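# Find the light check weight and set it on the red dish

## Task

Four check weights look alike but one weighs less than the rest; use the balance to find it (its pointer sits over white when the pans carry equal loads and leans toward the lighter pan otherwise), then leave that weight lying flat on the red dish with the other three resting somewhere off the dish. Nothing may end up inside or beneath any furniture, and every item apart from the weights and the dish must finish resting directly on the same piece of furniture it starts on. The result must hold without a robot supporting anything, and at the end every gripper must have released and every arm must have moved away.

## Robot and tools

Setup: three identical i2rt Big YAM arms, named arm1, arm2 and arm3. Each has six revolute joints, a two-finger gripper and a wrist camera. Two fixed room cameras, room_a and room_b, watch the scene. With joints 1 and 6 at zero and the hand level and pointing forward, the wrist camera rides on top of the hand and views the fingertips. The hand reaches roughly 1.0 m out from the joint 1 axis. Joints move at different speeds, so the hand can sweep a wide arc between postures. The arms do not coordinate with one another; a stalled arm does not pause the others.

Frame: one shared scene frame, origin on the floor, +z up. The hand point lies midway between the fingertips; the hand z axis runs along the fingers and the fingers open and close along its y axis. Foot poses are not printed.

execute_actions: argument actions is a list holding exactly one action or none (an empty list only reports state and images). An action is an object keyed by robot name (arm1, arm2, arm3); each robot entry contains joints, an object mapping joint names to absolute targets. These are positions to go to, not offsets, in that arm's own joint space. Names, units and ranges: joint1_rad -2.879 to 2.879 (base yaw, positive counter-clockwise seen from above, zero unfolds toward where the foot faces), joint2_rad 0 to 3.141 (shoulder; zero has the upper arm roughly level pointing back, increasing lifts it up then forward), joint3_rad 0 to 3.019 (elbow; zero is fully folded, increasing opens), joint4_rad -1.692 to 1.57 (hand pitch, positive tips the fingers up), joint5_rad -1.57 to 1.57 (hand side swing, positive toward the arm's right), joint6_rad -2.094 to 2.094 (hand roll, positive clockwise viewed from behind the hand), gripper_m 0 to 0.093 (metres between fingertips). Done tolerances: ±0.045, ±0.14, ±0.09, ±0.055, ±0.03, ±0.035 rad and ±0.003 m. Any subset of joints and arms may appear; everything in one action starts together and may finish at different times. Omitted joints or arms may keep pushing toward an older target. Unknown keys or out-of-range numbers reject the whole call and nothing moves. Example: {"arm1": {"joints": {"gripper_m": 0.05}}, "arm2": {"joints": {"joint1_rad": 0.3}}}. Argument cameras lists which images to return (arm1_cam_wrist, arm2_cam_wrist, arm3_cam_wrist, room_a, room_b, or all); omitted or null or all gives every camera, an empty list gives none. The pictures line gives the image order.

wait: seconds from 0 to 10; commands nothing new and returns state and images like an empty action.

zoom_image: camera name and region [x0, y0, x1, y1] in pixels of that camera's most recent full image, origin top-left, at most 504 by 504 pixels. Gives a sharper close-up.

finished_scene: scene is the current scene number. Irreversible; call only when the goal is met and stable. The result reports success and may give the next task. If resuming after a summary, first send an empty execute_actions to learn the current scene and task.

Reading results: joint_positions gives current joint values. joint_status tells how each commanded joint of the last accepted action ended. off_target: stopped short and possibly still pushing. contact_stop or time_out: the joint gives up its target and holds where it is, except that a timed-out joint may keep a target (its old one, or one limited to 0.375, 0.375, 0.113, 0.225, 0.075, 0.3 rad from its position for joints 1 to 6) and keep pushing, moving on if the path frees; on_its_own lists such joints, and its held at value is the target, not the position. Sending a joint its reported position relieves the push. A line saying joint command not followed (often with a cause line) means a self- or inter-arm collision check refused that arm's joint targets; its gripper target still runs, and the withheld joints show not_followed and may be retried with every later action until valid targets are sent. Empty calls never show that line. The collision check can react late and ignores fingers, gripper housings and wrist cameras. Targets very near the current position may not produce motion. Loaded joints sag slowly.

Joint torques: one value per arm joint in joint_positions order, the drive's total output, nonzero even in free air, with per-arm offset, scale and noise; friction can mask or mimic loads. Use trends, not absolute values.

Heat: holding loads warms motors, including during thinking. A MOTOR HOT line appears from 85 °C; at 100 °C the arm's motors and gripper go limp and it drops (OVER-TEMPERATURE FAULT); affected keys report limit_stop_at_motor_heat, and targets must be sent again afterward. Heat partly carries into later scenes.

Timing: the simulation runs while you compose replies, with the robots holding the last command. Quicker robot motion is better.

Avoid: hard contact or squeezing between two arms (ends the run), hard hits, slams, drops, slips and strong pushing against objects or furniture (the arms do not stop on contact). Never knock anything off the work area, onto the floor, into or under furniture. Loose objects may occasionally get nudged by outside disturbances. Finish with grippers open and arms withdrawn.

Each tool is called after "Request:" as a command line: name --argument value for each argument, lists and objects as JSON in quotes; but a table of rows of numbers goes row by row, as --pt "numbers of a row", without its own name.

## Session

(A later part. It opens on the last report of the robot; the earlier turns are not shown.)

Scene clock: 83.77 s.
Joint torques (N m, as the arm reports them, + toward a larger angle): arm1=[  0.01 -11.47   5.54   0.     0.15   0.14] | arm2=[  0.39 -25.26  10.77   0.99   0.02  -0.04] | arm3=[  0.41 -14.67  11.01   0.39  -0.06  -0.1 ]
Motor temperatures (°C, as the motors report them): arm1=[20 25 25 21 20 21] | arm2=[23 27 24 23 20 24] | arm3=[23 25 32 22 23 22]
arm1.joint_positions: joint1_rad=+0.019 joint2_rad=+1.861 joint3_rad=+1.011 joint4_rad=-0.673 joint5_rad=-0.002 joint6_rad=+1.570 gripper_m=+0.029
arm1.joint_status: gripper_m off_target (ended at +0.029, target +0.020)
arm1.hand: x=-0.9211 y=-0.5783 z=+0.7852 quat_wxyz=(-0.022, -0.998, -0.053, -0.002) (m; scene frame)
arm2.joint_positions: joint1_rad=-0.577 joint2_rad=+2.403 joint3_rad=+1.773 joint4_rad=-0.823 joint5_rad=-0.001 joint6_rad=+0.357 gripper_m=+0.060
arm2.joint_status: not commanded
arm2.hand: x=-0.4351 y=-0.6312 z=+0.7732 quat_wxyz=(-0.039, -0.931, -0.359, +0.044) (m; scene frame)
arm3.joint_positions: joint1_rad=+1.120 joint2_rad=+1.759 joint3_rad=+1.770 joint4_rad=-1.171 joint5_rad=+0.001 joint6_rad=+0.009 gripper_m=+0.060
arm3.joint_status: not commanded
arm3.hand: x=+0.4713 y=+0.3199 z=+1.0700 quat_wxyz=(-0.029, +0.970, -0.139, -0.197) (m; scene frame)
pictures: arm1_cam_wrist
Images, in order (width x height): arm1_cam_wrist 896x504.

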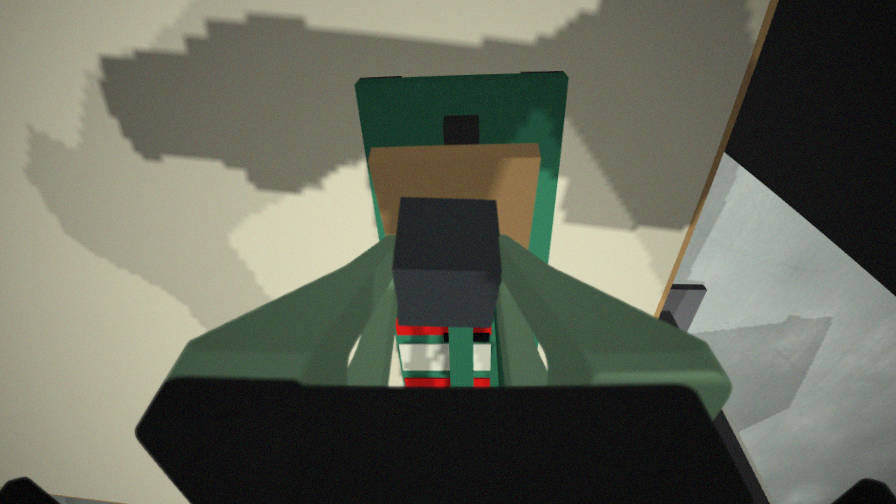

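Request:
zoom_image --camera "arm1_cam_wrist" --region '[340, 60, 600, 340]'

Region (340, 60, 600, 340) of arm1_cam_wrist's 896x504 image, scaled by 1.800, with more detail than that image has; it fills the left 468 columns of this view, and the rest is white.

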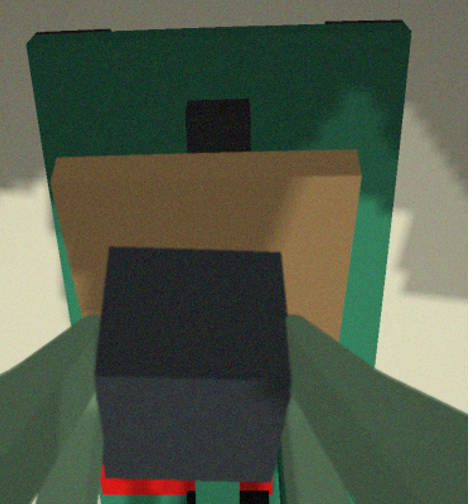

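Request:
execute_actions --actions '[{"arm1":{"joints":{"joint3_rad":1.62}},"arm2":{"joints":{"joint1_rad":-0.36,"joint3_rad":1.95,"joint4_rad":-1.0}}}]' --cameras '["arm1_cam_wrist","room_b"]'

Scene clock: 89.27 s.
Joint torques (N m, as the arm reports them, + toward a larger angle): arm1=[  0.02 -15.77  11.18   1.28   0.13   0.09] | arm2=[ -0.04 -25.67  11.72   0.28   0.02  -0.02] | arm3=[  0.28 -14.65  11.04   0.41  -0.06  -0.11]
Motor temperatures (°C, as the motors report them): arm1=[20 26 26 21 20 21] | arm2=[23 28 24 23 20 24] | arm3=[23 25 32 22 23 22]
arm1.joint_positions: joint1_rad=+0.019 joint2_rad=+1.868 joint3_rad=+1.566 joint4_rad=-0.684 joint5_rad=-0.002 joint6_rad=+1.570 gripper_m=+0.029
arm1.joint_status: all done
arm1.hand: x=-0.8961 y=-0.8169 z=+0.9970 quat_wxyz=(-0.286, -0.957, -0.051, -0.016) (m; scene frame)
arm2.joint_positions: joint1_rad=-0.365 joint2_rad=+2.399 joint3_rad=+1.921 joint4_rad=-0.989 joint5_rad=-0.001 joint6_rad=+0.355 gripper_m=+0.060
arm2.joint_status: all done
arm2.hand: x=-0.3070 y=-0.7096 z=+0.8238 quat_wxyz=(-0.039, -0.888, -0.457, +0.035) (m; scene frame)
arm3.joint_positions: joint1_rad=+1.120 joint2_rad=+1.759 joint3_rad=+1.770 joint4_rad=-1.171 joint5_rad=+0.001 joint6_rad=+0.009 gripper_m=+0.060
arm3.joint_status: not commanded
arm3.hand: x=+0.4713 y=+0.3199 z=+1.0700 quat_wxyz=(-0.029, +0.970, -0.139, -0.197) (m; scene frame)
pictures: arm1_cam_wrist, room_b
Images, in order (width x height): arm1_cam_wrist 896x504, room_b 896x504.

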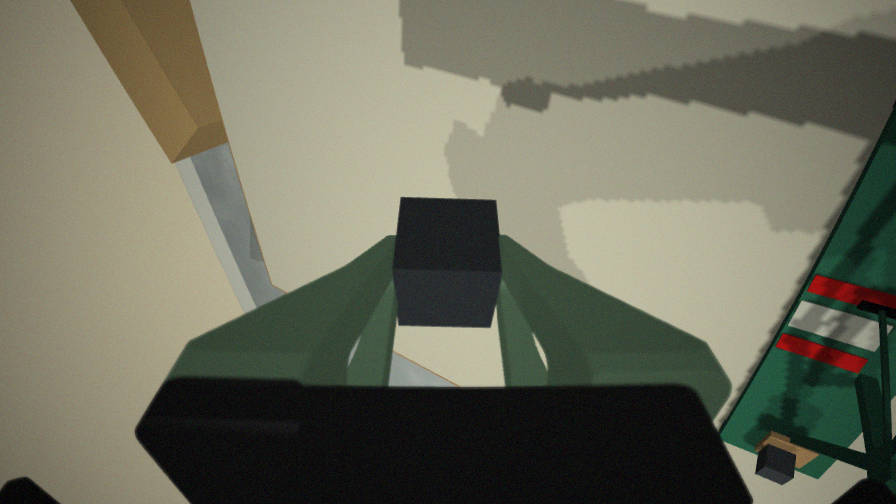

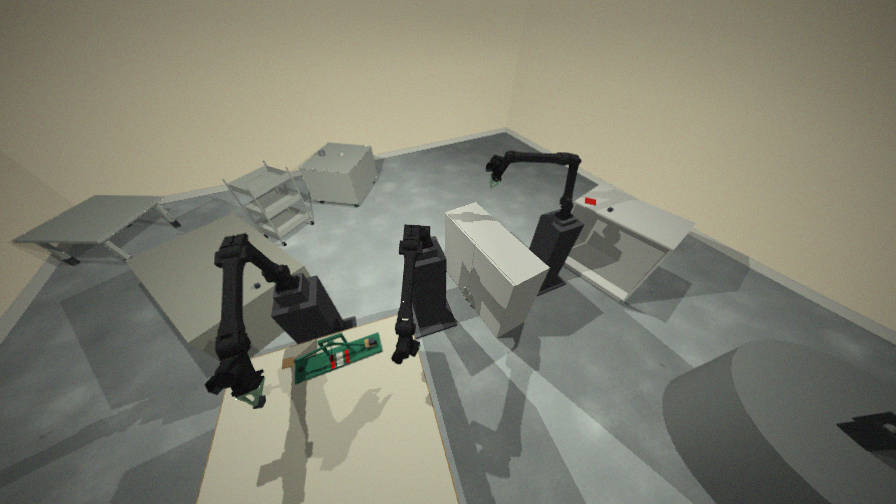

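Request:
execute_actions --actions '[{"arm1":{"joints":{"joint1_rad":0.576,"joint2_rad":2.53,"joint3_rad":2.033,"joint4_rad":-0.889,"joint5_rad":-0.255}},"arm2":{"joints":{"joint1_rad":-0.25,"joint2_rad":2.70,"joint3_rad":2.27,"joint4_rad":-1.045,"joint6_rad":0.385}},"arm3":{"joints":{"joint1_rad":0.93,"joint2_rad":2.08,"joint4_rad":-1.21}}}]'

Scene clock: 94.00 s.
Joint torques (N m, as the arm reports them, + toward a larger angle): arm1=[  0.09 -21.87   9.19   0.38  -0.12   0.13] | arm2=[  0.21 -29.58  12.96   0.26   0.02   0.08] | arm3=[  0.19 -19.34   9.48  -0.04  -0.03  -0.1 ]
Motor temperatures (°C, as the motors report them): arm1=[20 26 27 21 20 21] | arm2=[23 28 24 23 20 24] | arm3=[23 26 32 22 23 22]
arm1.joint_positions: joint1_rad=+0.579 joint2_rad=+2.561 joint3_rad=+1.989 joint4_rad=-0.887 joint5_rad=-0.254 joint6_rad=+1.570 gripper_m=+0.029
arm1.joint_status: all done
arm1.hand: x=-0.4890 y=-0.6644 z=+0.6795 quat_wxyz=(-0.009, -0.934, -0.330, -0.138) (m; scene frame)
arm2.joint_positions: joint1_rad=-0.253 joint2_rad=+2.723 joint3_rad=+2.226 joint4_rad=-1.037 joint5_rad=-0.001 joint6_rad=+0.378 gripper_m=+0.060
arm2.joint_status: all done
arm2.hand: x=-0.2333 y=-0.7544 z=+0.7018 quat_wxyz=(-0.015, -0.868, -0.497, +0.011) (m; scene frame)
arm3.joint_positions: joint1_rad=+0.932 joint2_rad=+2.094 joint3_rad=+1.777 joint4_rad=-1.196 joint5_rad=+0.000 joint6_rad=+0.009 gripper_m=+0.060
arm3.joint_status: all done
arm3.hand: x=+0.5105 y=+0.4358 z=+0.8620 quat_wxyz=(-0.009, +0.972, -0.235, -0.023) (m; scene frame)
pictures: arm1_cam_wrist, arm2_cam_wrist, arm3_cam_wrist, room_a, room_b
Images, in order (width x height): arm1_cam_wrist 896x504, arm2_cam_wrist 896x504, arm3_cam_wrist 896x504, room_a 896x504, room_b 896x504.

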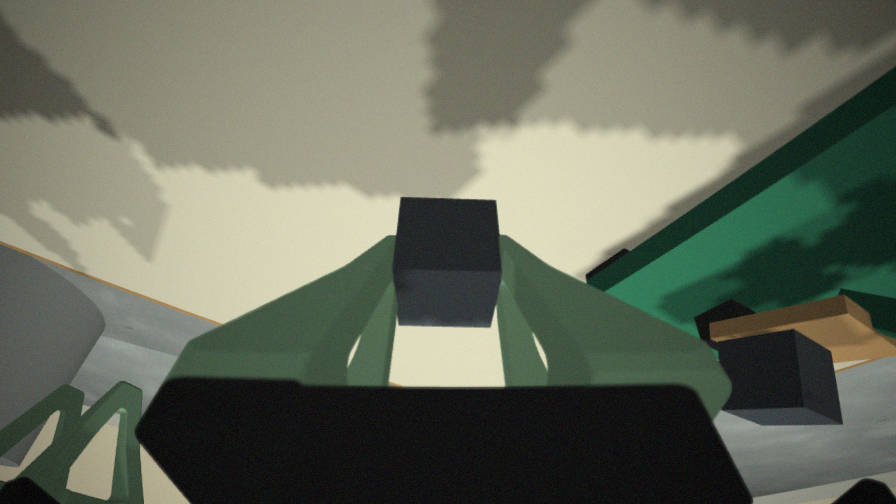

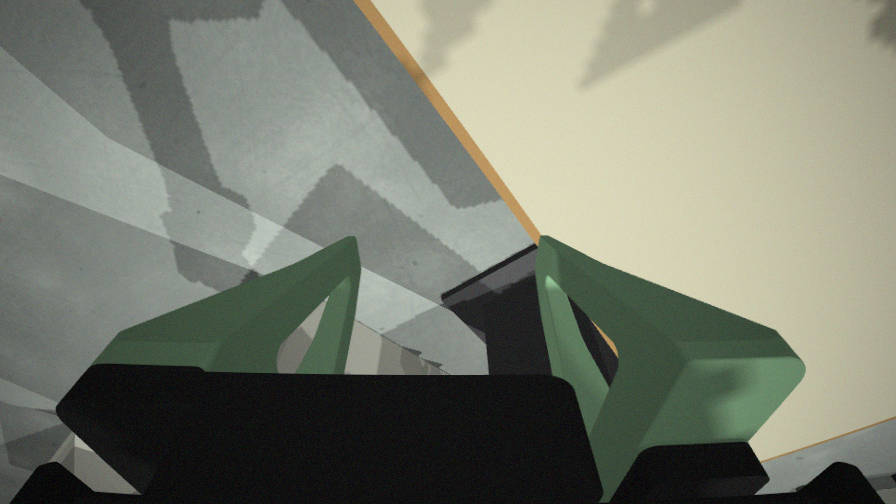

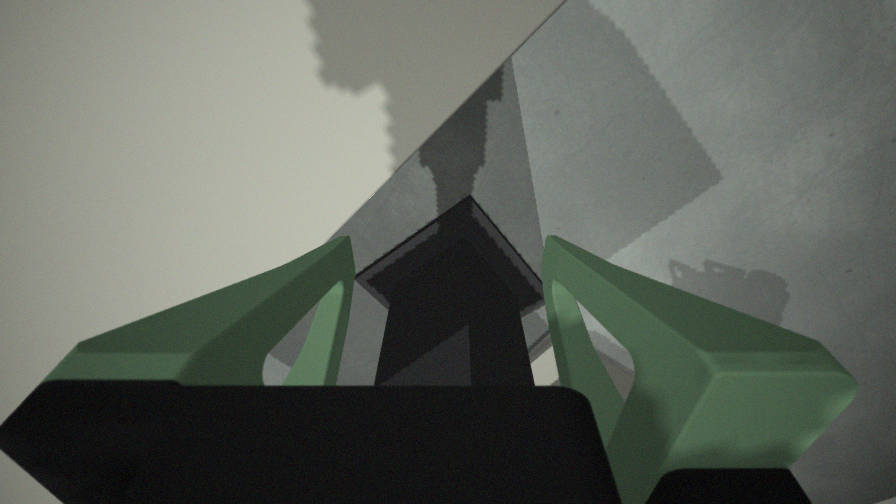

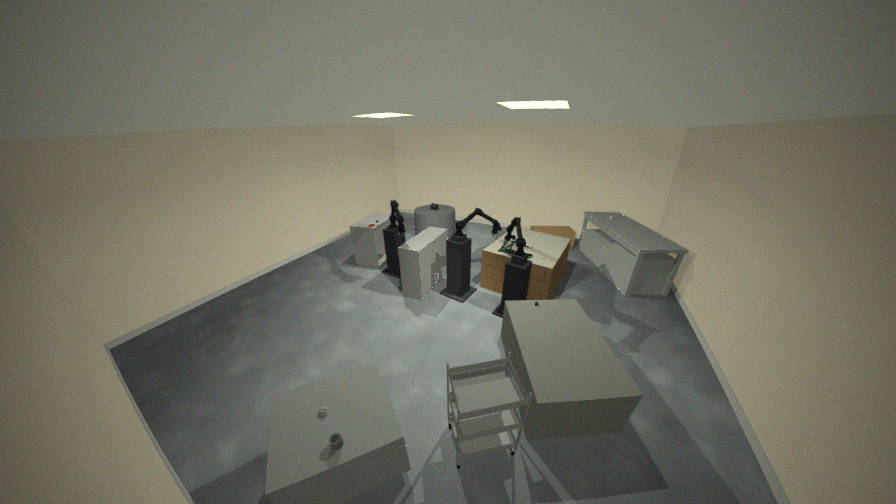

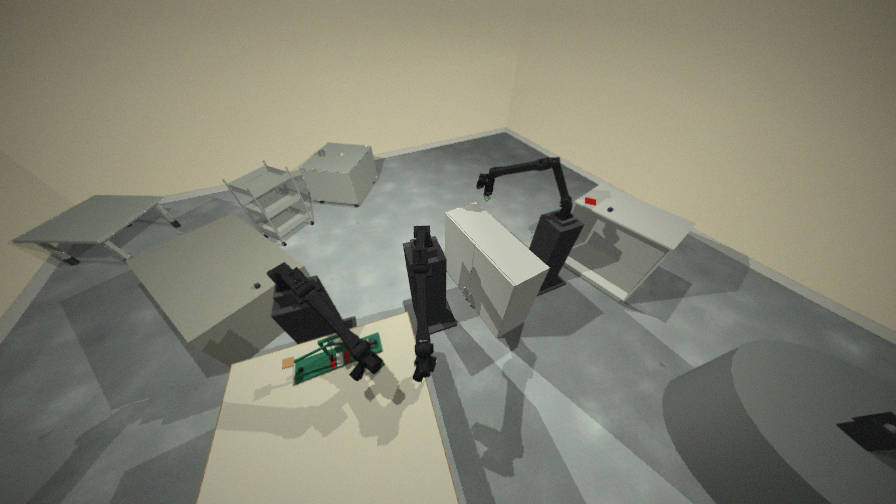

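Request:
zoom_image --camera "arm1_cam_wrist" --region '[560, 180, 760, 340]'

Region (560, 180, 760, 340) of arm1_cam_wrist's 896x504 image, scaled by 2.520, with more detail than that image has; it fills the top 403 rows of this view, and the rest is white.

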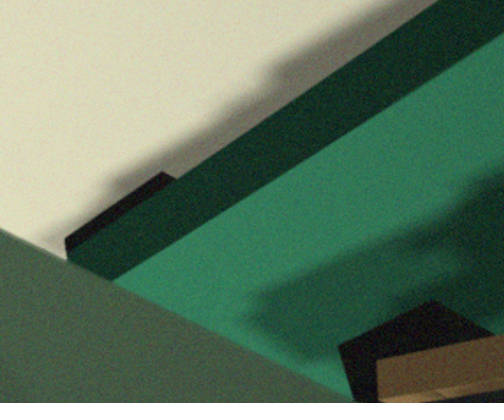

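Request:
execute_actions --actions '[{"arm1":{"joints":{"joint2_rad":2.612}},"arm2":{"joints":{"joint4_rad":-0.93}}}]' --cameras '["arm1_cam_wrist","room_b"]'

Scene clock: 98.33 s.
Joint torques (N m, as the arm reports them, + toward a larger angle): arm1=[  0.38 -19.49   8.64   0.34  -0.05   0.13] | arm2=[  0.13 -29.52  13.08   1.28   0.03   0.1 ] | arm3=[  0.35 -19.4    9.56  -0.07  -0.04  -0.1 ]
Motor temperatures (°C, as the motors report them): arm1=[20 26 27 21 20 21] | arm2=[23 28 24 23 20 24] | arm3=[23 26 32 22 23 22]
arm1.joint_positions: joint1_rad=+0.576 joint2_rad=+2.610 joint3_rad=+1.994 joint4_rad=-0.888 joint5_rad=-0.256 joint6_rad=+1.571 gripper_m=+0.029
arm1.joint_status: all done
arm1.hand: x=-0.4984 y=-0.6549 z=+0.6468 quat_wxyz=(+0.012, -0.936, -0.326, -0.132) (m; scene frame)
arm2.joint_positions: joint1_rad=-0.253 joint2_rad=+2.723 joint3_rad=+2.226 joint4_rad=-0.945 joint5_rad=-0.001 joint6_rad=+0.378 gripper_m=+0.060
arm2.joint_status: all done
arm2.hand: x=-0.2367 y=-0.7767 z=+0.7036 quat_wxyz=(-0.051, -0.866, -0.496, +0.040) (m; scene frame)
arm3.joint_positions: joint1_rad=+0.932 joint2_rad=+2.094 joint3_rad=+1.777 joint4_rad=-1.196 joint5_rad=+0.000 joint6_rad=+0.009 gripper_m=+0.060
arm3.joint_status: not commanded
arm3.hand: x=+0.5105 y=+0.4358 z=+0.8620 quat_wxyz=(-0.009, +0.972, -0.235, -0.023) (m; scene frame)
pictures: arm1_cam_wrist, room_b
Images, in order (width x height): arm1_cam_wrist 896x504, room_b 896x504.

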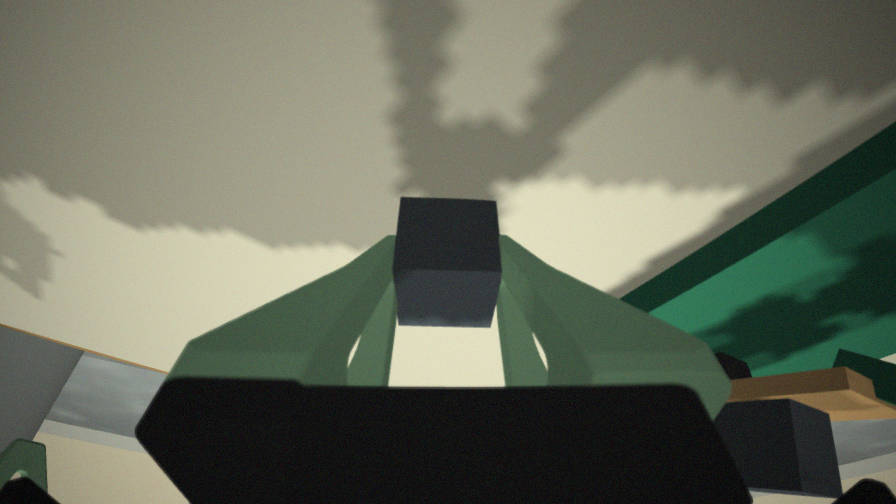

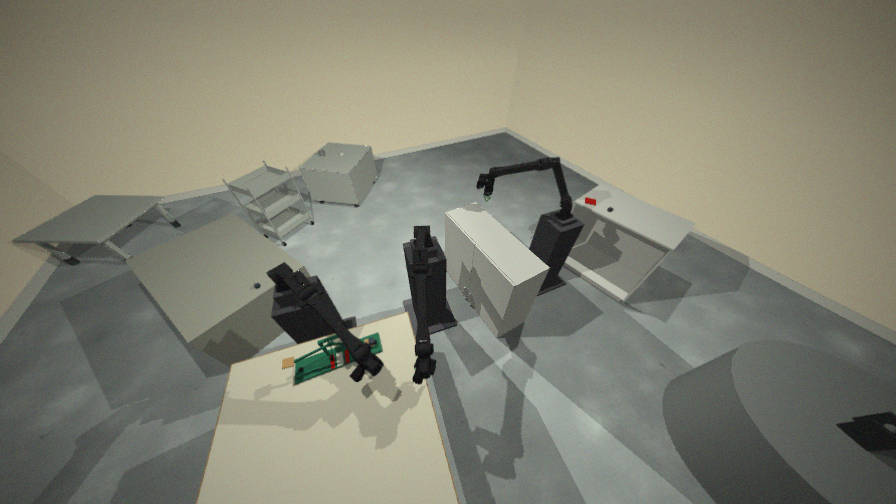

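Request:
zoom_image --camera "arm1_cam_wrist" --region '[360, 100, 560, 280]'

Region (360, 100, 560, 280) of arm1_cam_wrist's 896x504 image, scaled by 2.520, with more detail than that image has; it fills the top 454 rows of this view, and the rest is white.

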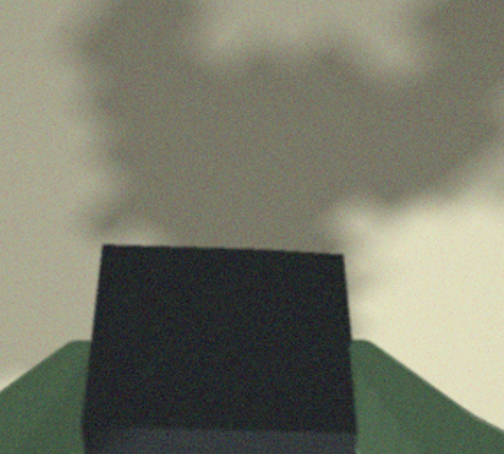

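Request:
execute_actions --actions '[{"arm1":{"joints":{"gripper_m":0.06,"joint1_rad":0.2,"joint2_rad":2.54}},"arm2":{"joints":{"joint1_rad":-0.634}}}]' --cameras '["arm2_cam_wrist","room_b"]'

Scene clock: 102.17 s.
Joint torques (N m, as the arm reports them, + toward a larger angle): arm1=[  0.52 -21.39   8.96   0.42  -0.11   0.12] | arm2=[  0.28 -29.29  12.65   1.09  -0.05   0.07] | arm3=[  0.1  -19.44   9.61  -0.04  -0.03  -0.1 ]
Motor temperatures (°C, as the motors report them): arm1=[20 27 27 21 20 21] | arm2=[23 28 24 23 20 24] | arm3=[23 26 32 22 23 22]
arm1.joint_positions: joint1_rad=+0.199 joint2_rad=+2.561 joint3_rad=+1.994 joint4_rad=-0.888 joint5_rad=-0.254 joint6_rad=+1.571 gripper_m=+0.060
arm1.joint_status: all done
arm1.hand: x=-0.7241 y=-0.8058 z=+0.6807 quat_wxyz=(-0.037, -0.979, -0.147, -0.134) (m; scene frame)
arm2.joint_positions: joint1_rad=-0.640 joint2_rad=+2.723 joint3_rad=+2.231 joint4_rad=-0.940 joint5_rad=+0.001 joint6_rad=+0.381 gripper_m=+0.060
arm2.joint_status: all done
arm2.hand: x=-0.5146 y=-0.6800 z=+0.7060 quat_wxyz=(-0.045, -0.945, -0.318, +0.053) (m; scene frame)
arm3.joint_positions: joint1_rad=+0.932 joint2_rad=+2.094 joint3_rad=+1.777 joint4_rad=-1.196 joint5_rad=+0.000 joint6_rad=+0.009 gripper_m=+0.060
arm3.joint_status: not commanded
arm3.hand: x=+0.5105 y=+0.4358 z=+0.8620 quat_wxyz=(-0.009, +0.972, -0.235, -0.023) (m; scene frame)
pictures: arm2_cam_wrist, room_b
Images, in order (width x height): arm2_cam_wrist 896x504, room_b 896x504.

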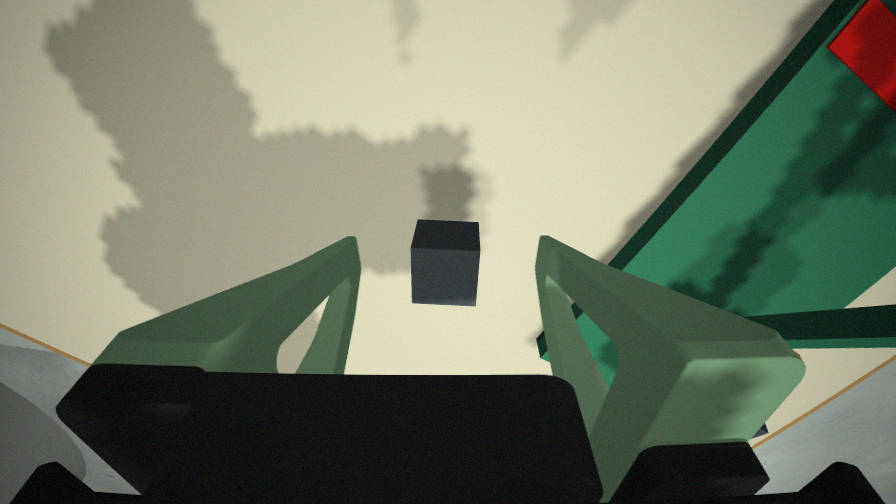

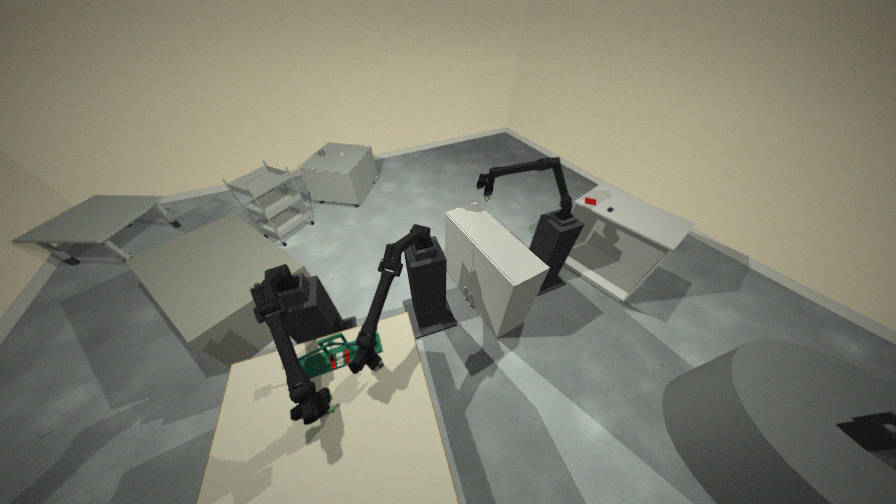

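Request:
zoom_image --camera "arm2_cam_wrist" --region '[340, 190, 560, 330]'

Region (340, 190, 560, 330) of arm2_cam_wrist's 896x504 image, scaled by 2.291, with more detail than that image has; it fills the top 321 rows of this view, and the rest is white.

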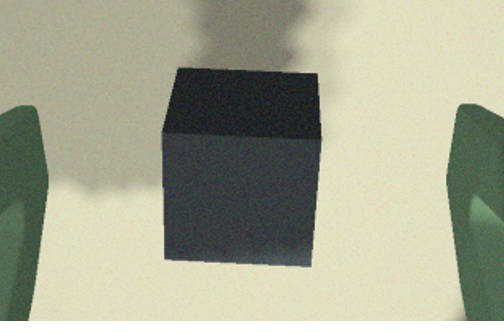

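Request:
execute_actions --actions '[{"arm2":{"joints":{"gripper_m":0.07,"joint1_rad":-0.618,"joint2_rad":2.782,"joint4_rad":-0.96}}}]' --cameras '["arm2_cam_wrist"]'

Scene clock: 104.73 s.
Joint torques (N m, as the arm reports them, + toward a larger angle): arm1=[  0.43 -21.22   8.93   0.42  -0.11   0.12] | arm2=[  0.19 -28.52  11.72   0.29  -0.04   0.07] | arm3=[  0.29 -19.45   9.56  -0.01  -0.03  -0.11]
Motor temperatures (°C, as the motors report them): arm1=[20 27 28 21 20 21] | arm2=[23 28 24 23 20 24] | arm3=[23 26 32 22 23 22]
arm1.joint_positions: joint1_rad=+0.199 joint2_rad=+2.561 joint3_rad=+1.994 joint4_rad=-0.888 joint5_rad=-0.254 joint6_rad=+1.571 gripper_m=+0.060
arm1.joint_status: not commanded
arm1.hand: x=-0.7241 y=-0.8058 z=+0.6807 quat_wxyz=(-0.037, -0.979, -0.147, -0.134) (m; scene frame)
arm2.joint_positions: joint1_rad=-0.621 joint2_rad=+2.797 joint3_rad=+2.236 joint4_rad=-0.951 joint5_rad=+0.001 joint6_rad=+0.381 gripper_m=+0.070
arm2.joint_status: all done
arm2.hand: x=-0.4887 y=-0.6636 z=+0.6533 quat_wxyz=(-0.019, -0.944, -0.328, +0.023) (m; scene frame)
arm3.joint_positions: joint1_rad=+0.932 joint2_rad=+2.094 joint3_rad=+1.777 joint4_rad=-1.196 joint5_rad=+0.000 joint6_rad=+0.009 gripper_m=+0.060
arm3.joint_status: not commanded
arm3.hand: x=+0.5105 y=+0.4358 z=+0.8620 quat_wxyz=(-0.009, +0.972, -0.235, -0.023) (m; scene frame)
pictures: arm2_cam_wrist
Images, in order (width x height): arm2_cam_wrist 896x504.

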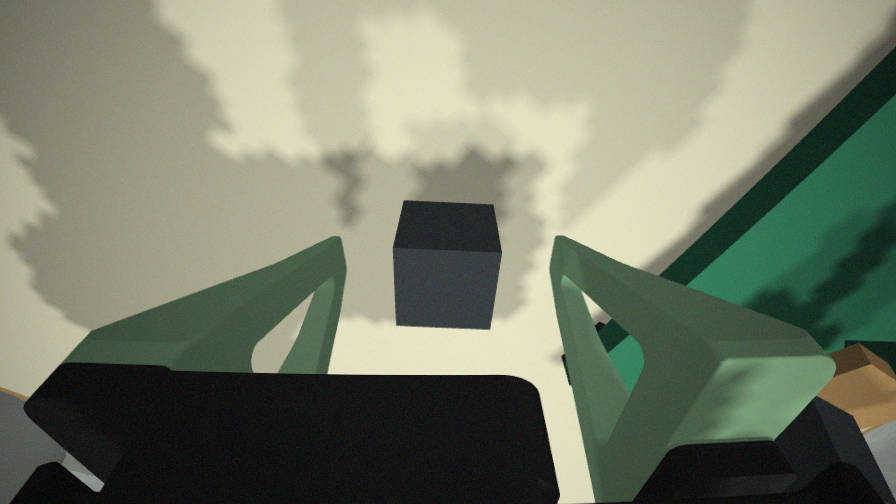

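Request:
execute_actions --actions '[{"arm2":{"joints":{"gripper_m":0.02}}}]' --cameras '["arm2_cam_wrist"]'

Scene clock: 105.53 s.
Joint torques (N m, as the arm reports them, + toward a larger angle): arm1=[  0.43 -21.25   8.93   0.42  -0.11   0.12] | arm2=[  0.27 -28.5   11.69   0.28  -0.03   0.08] | arm3=[  0.2  -19.49   9.52  -0.07  -0.03  -0.09]
Motor temperatures (°C, as the motors report them): arm1=[20 27 28 21 20 21] | arm2=[23 28 24 23 20 24] | arm3=[23 26 32 22 23 22]
arm1.joint_positions: joint1_rad=+0.199 joint2_rad=+2.561 joint3_rad=+1.994 joint4_rad=-0.888 joint5_rad=-0.254 joint6_rad=+1.571 gripper_m=+0.060
arm1.joint_status: not commanded
arm1.hand: x=-0.7241 y=-0.8058 z=+0.6807 quat_wxyz=(-0.037, -0.979, -0.147, -0.134) (m; scene frame)
arm2.joint_positions: joint1_rad=-0.621 joint2_rad=+2.797 joint3_rad=+2.236 joint4_rad=-0.951 joint5_rad=+0.000 joint6_rad=+0.381 gripper_m=+0.029
arm2.joint_status: gripper_m off_target (ended at +0.029, target +0.020)
arm2.hand: x=-0.4886 y=-0.6637 z=+0.6533 quat_wxyz=(-0.019, -0.944, -0.328, +0.022) (m; scene frame)
arm3.joint_positions: joint1_rad=+0.932 joint2_rad=+2.094 joint3_rad=+1.777 joint4_rad=-1.196 joint5_rad=+0.000 joint6_rad=+0.009 gripper_m=+0.060
arm3.joint_status: not commanded
arm3.hand: x=+0.5105 y=+0.4358 z=+0.8620 quat_wxyz=(-0.009, +0.972, -0.235, -0.023) (m; scene frame)
pictures: arm2_cam_wrist
Images, in order (width x height): arm2_cam_wrist 896x504.

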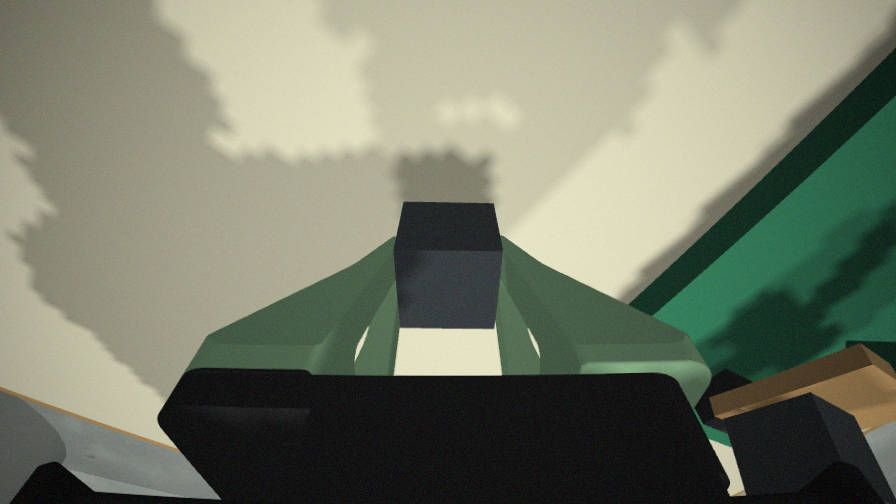

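Request:
execute_actions --actions '[{"arm1":{"joints":{"joint2_rad":2.2,"joint5_rad":0.0}},"arm2":{"joints":{"joint1_rad":1.805,"joint2_rad":2.23,"joint3_rad":1.668,"joint4_rad":-0.838}},"arm3":{"joints":{"joint2_rad":1.99,"joint3_rad":1.565,"joint4_rad":-1.03,"gripper_m":0.07}}}]'

Scene clock: 112.77 s.
Joint torques (N m, as the arm reports them, + toward a larger angle): arm1=[  0.45 -19.55   8.86   1.01   0.14   0.09] | arm2=[ -0.2  -24.55   9.24   0.49   0.05   0.07] | arm3=[  0.37 -16.31   7.84   1.44  -0.03  -0.1 ]
Motor temperatures (°C, as the motors report them): arm1=[20 27 28 21 20 21] | arm2=[23 29 24 23 20 24] | arm3=[23 26 32 22 23 22]
arm1.joint_positions: joint1_rad=+0.199 joint2_rad=+2.210 joint3_rad=+2.018 joint4_rad=-0.888 joint5_rad=-0.003 joint6_rad=+1.571 gripper_m=+0.060
arm1.joint_status: all done
arm1.hand: x=-0.7461 y=-0.8837 z=+0.9473 quat_wxyz=(-0.239, -0.961, -0.138, -0.036) (m; scene frame)
arm2.joint_positions: joint1_rad=+1.799 joint2_rad=+2.251 joint3_rad=+1.660 joint4_rad=-0.831 joint5_rad=-0.002 joint6_rad=+0.381 gripper_m=+0.029
arm2.joint_status: all done
arm2.hand: x=+0.5110 y=+0.1914 z=+0.8334 quat_wxyz=(-0.070, -0.026, -0.997, -0.027) (m; scene frame)
arm3.joint_positions: joint1_rad=+0.932 joint2_rad=+1.986 joint3_rad=+1.561 joint4_rad=-1.049 joint5_rad=+0.000 joint6_rad=+0.009 gripper_m=+0.070
arm3.joint_status: all done
arm3.hand: x=+0.5450 y=+0.4186 z=+0.8498 quat_wxyz=(-0.013, +0.971, -0.235, -0.042) (m; scene frame)
pictures: arm1_cam_wrist, arm2_cam_wrist, arm3_cam_wrist, room_a, room_b
Images, in order (width x height): arm1_cam_wrist 896x504, arm2_cam_wrist 896x504, arm3_cam_wrist 896x504, room_a 896x504, room_b 896x504.

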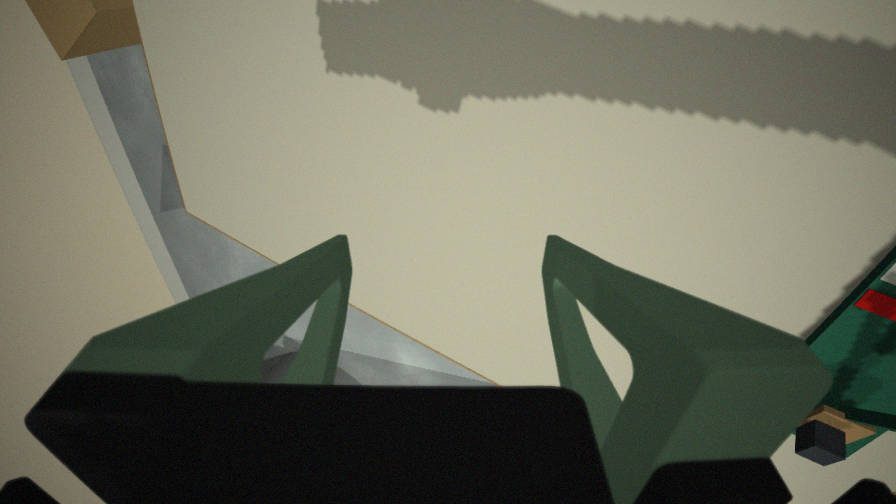

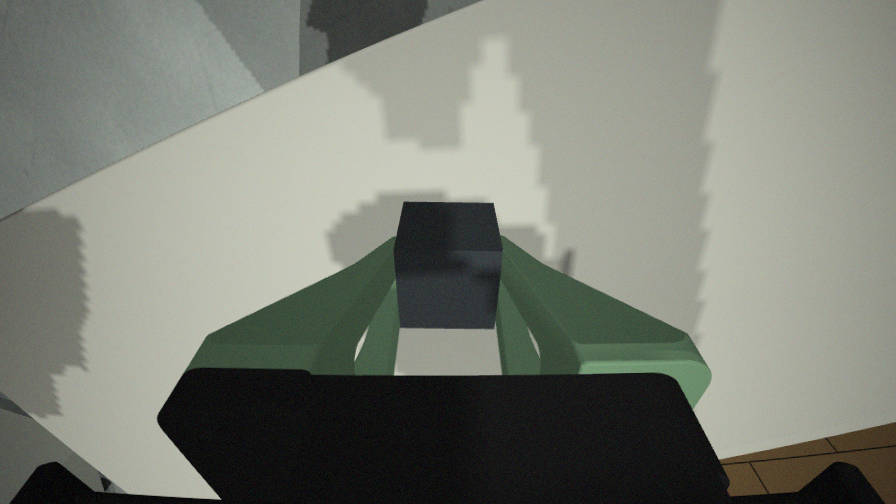

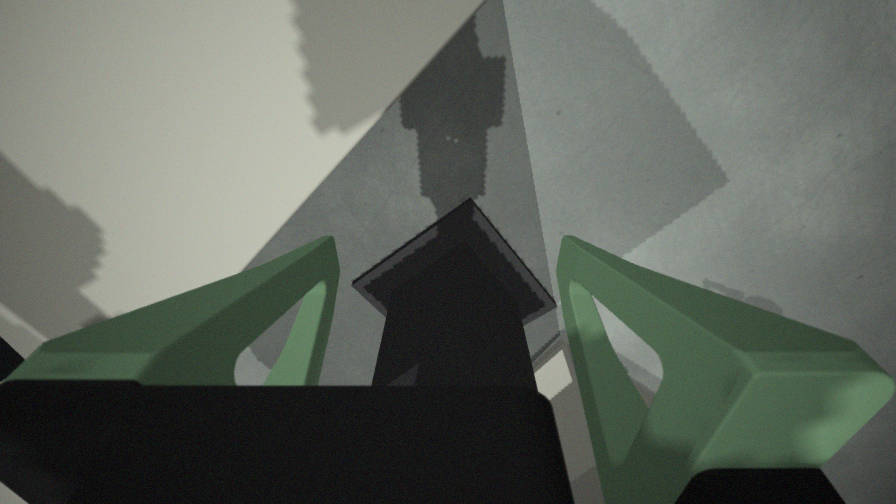

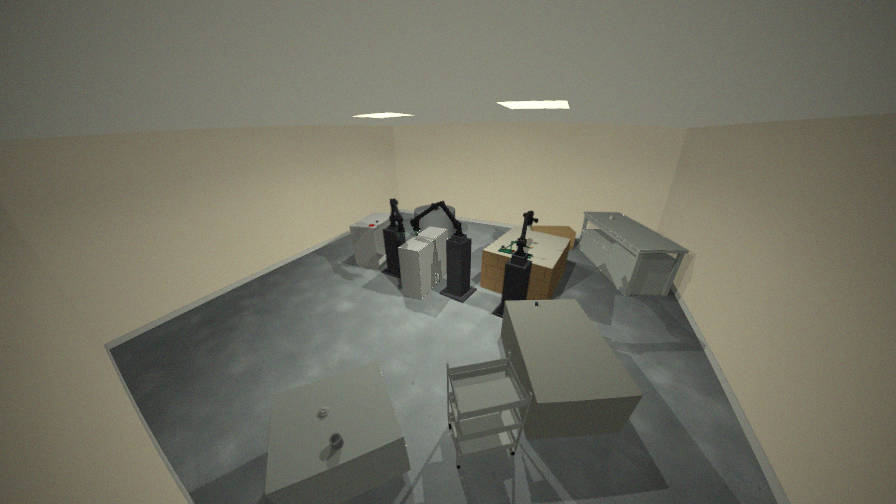

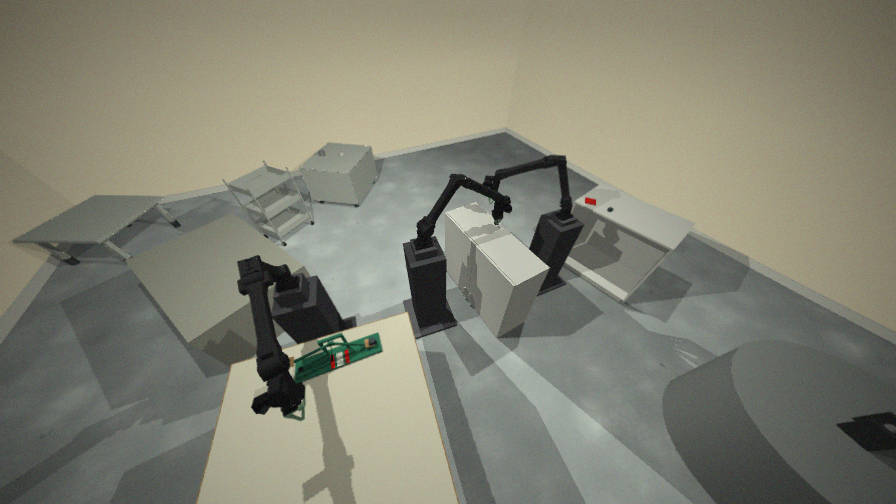

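Request:
execute_actions --actions '[]'

Scene clock: 114.03 s.
Joint torques (N m, as the arm reports them, + toward a larger angle): arm1=[  0.44 -19.51   8.89   1.02   0.15   0.09] | arm2=[  0.48 -24.79   9.33   0.52   0.05   0.06] | arm3=[  0.22 -16.34   7.94   1.47  -0.02  -0.1 ]
Motor temperatures (°C, as the motors report them): arm1=[20 27 28 21 20 21] | arm2=[23 29 24 23 20 24] | arm3=[23 26 31 22 23 22]
arm1.joint_positions: joint1_rad=+0.199 joint2_rad=+2.210 joint3_rad=+2.018 joint4_rad=-0.888 joint5_rad=-0.003 joint6_rad=+1.571 gripper_m=+0.060
arm1.joint_status: all done
arm1.hand: x=-0.7461 y=-0.8837 z=+0.9473 quat_wxyz=(-0.239, -0.961, -0.138, -0.036) (m; scene frame)
arm2.joint_positions: joint1_rad=+1.799 joint2_rad=+2.251 joint3_rad=+1.660 joint4_rad=-0.831 joint5_rad=-0.002 joint6_rad=+0.381 gripper_m=+0.029
arm2.joint_status: all done
arm2.hand: x=+0.5110 y=+0.1914 z=+0.8334 quat_wxyz=(-0.070, -0.026, -0.997, -0.027) (m; scene frame)
arm3.joint_positions: joint1_rad=+0.932 joint2_rad=+1.986 joint3_rad=+1.561 joint4_rad=-1.049 joint5_rad=+0.000 joint6_rad=+0.009 gripper_m=+0.070
arm3.joint_status: all done
arm3.hand: x=+0.5450 y=+0.4186 z=+0.8498 quat_wxyz=(-0.013, +0.971, -0.235, -0.042) (m; scene frame)
pictures: arm1_cam_wrist, arm2_cam_wrist, arm3_cam_wrist, room_a, room_b
Images, in order (width x height): arm1_cam_wrist 896x504, arm2_cam_wrist 896x504, arm3_cam_wrist 896x504, room_a 896x504, room_b 896x504.

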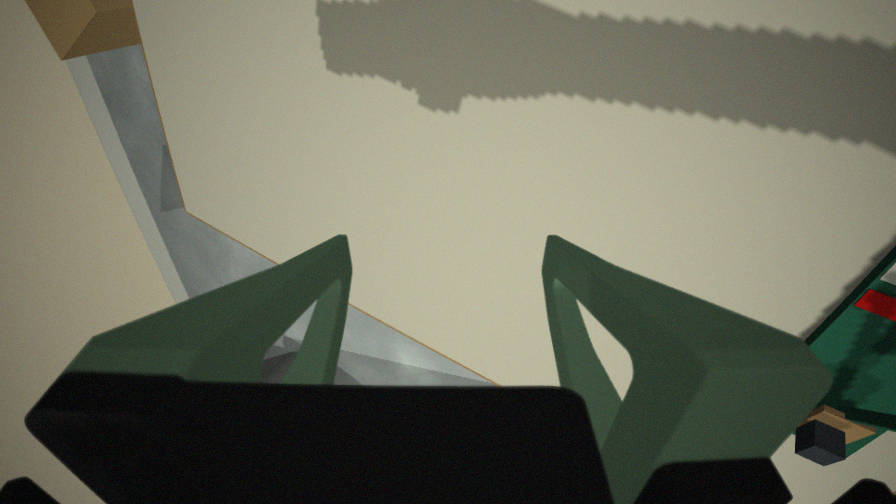

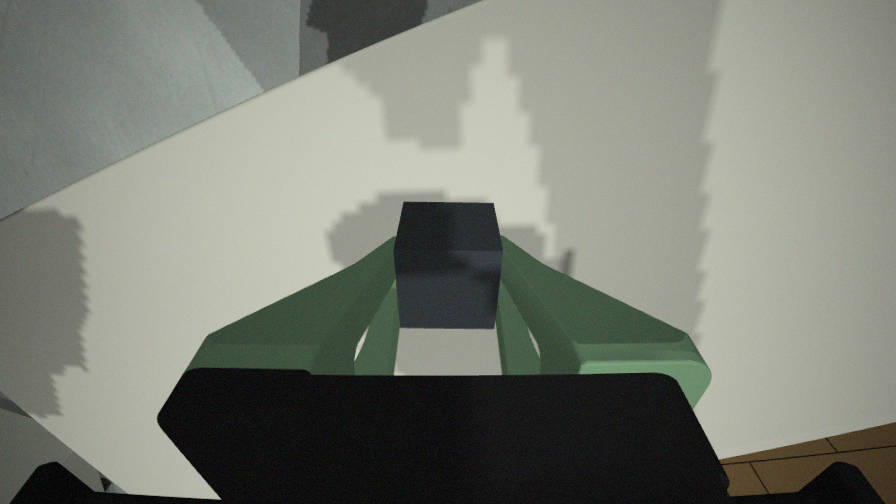

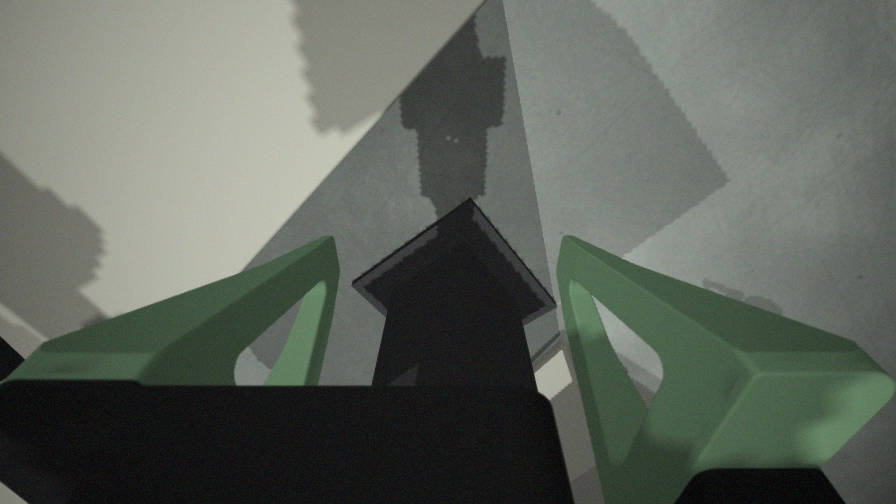

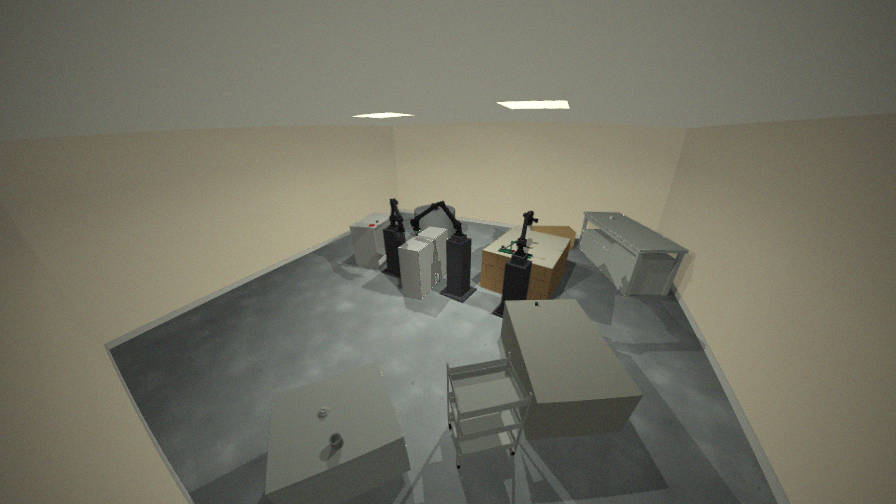

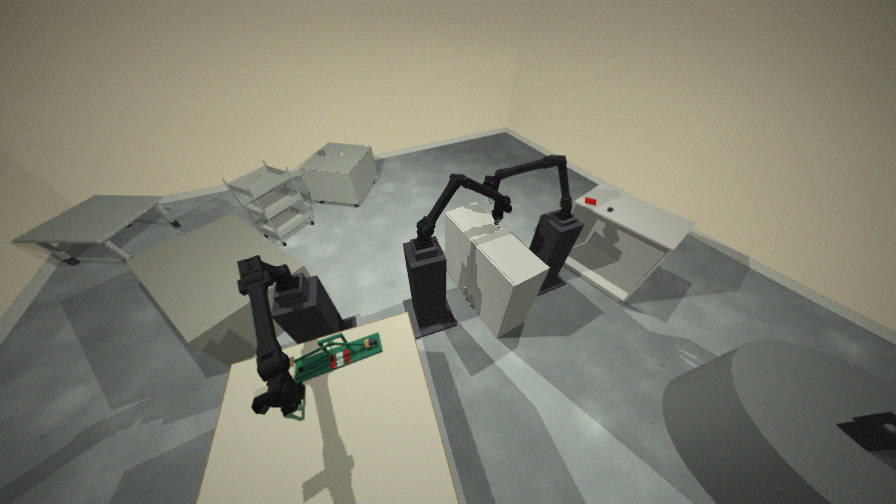

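Request:
execute_actions --actions '[{"arm2": {"joints": {"joint2_rad": 2.307, "joint4_rad": -0.865}}}]' --cameras '["arm2_cam_wrist", "arm3_cam_wrist", "room_b"]'

Scene clock: 117.20 s.
Joint torques (N m, as the arm reports them, + toward a larger angle): arm1=[  0.45 -19.61   8.85   1.02   0.15   0.09] | arm2=[ -0.11 -23.84   8.93   0.29   0.06   0.06] | arm3=[  0.26 -16.27   7.95   1.41  -0.03  -0.1 ]
Motor temperatures (°C, as the motors report them): arm1=[20 27 28 21 20 21] | arm2=[23 29 24 23 20 24] | arm3=[23 26 31 22 23 22]
arm1.joint_positions: joint1_rad=+0.199 joint2_rad=+2.210 joint3_rad=+2.018 joint4_rad=-0.888 joint5_rad=-0.003 joint6_rad=+1.571 gripper_m=+0.060
arm1.joint_status: not commanded
arm1.hand: x=-0.7461 y=-0.8837 z=+0.9473 quat_wxyz=(-0.239, -0.961, -0.138, -0.036) (m; scene frame)
arm2.joint_positions: joint1_rad=+1.799 joint2_rad=+2.319 joint3_rad=+1.657 joint4_rad=-0.855 joint5_rad=-0.002 joint6_rad=+0.381 gripper_m=+0.029
arm2.joint_status: all done
arm2.hand: x=+0.4893 y=+0.1844 z=+0.7888 quat_wxyz=(-0.025, -0.026, -0.999, -0.010) (m; scene frame)
arm3.joint_positions: joint1_rad=+0.932 joint2_rad=+1.986 joint3_rad=+1.561 joint4_rad=-1.049 joint5_rad=+0.000 joint6_rad=+0.009 gripper_m=+0.070
arm3.joint_status: not commanded
arm3.hand: x=+0.5450 y=+0.4186 z=+0.8498 quat_wxyz=(-0.013, +0.971, -0.235, -0.042) (m; scene frame)
pictures: arm2_cam_wrist, arm3_cam_wrist, room_b
Images, in order (width x height): arm2_cam_wrist 896x504, arm3_cam_wrist 896x504, room_b 896x504.

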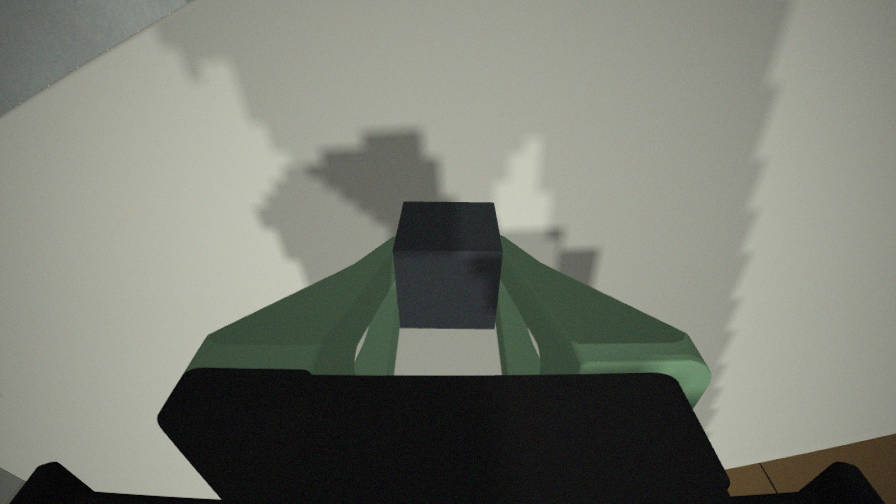

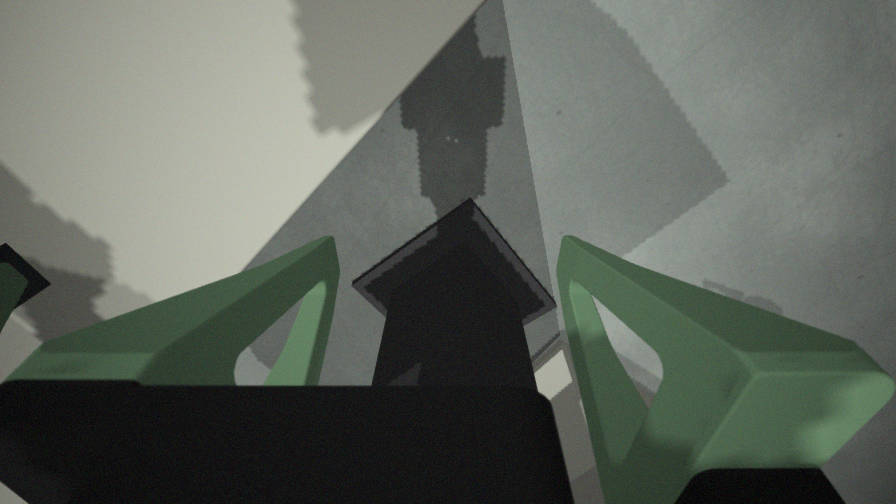

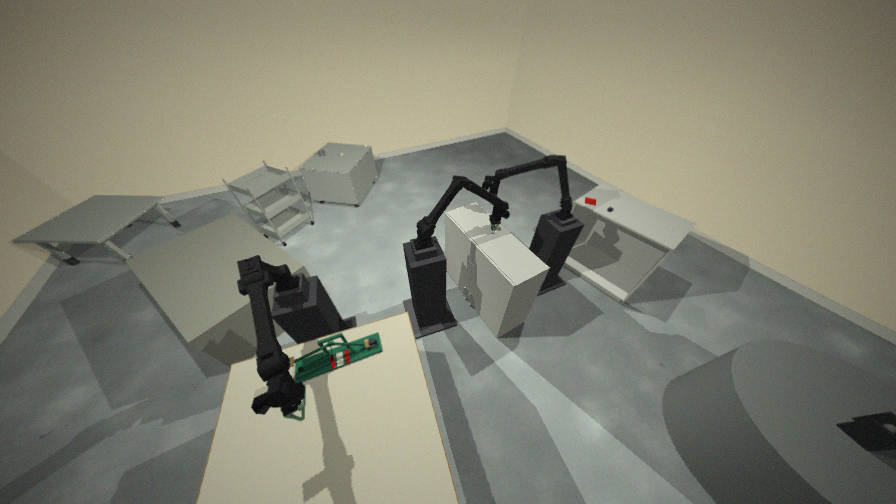

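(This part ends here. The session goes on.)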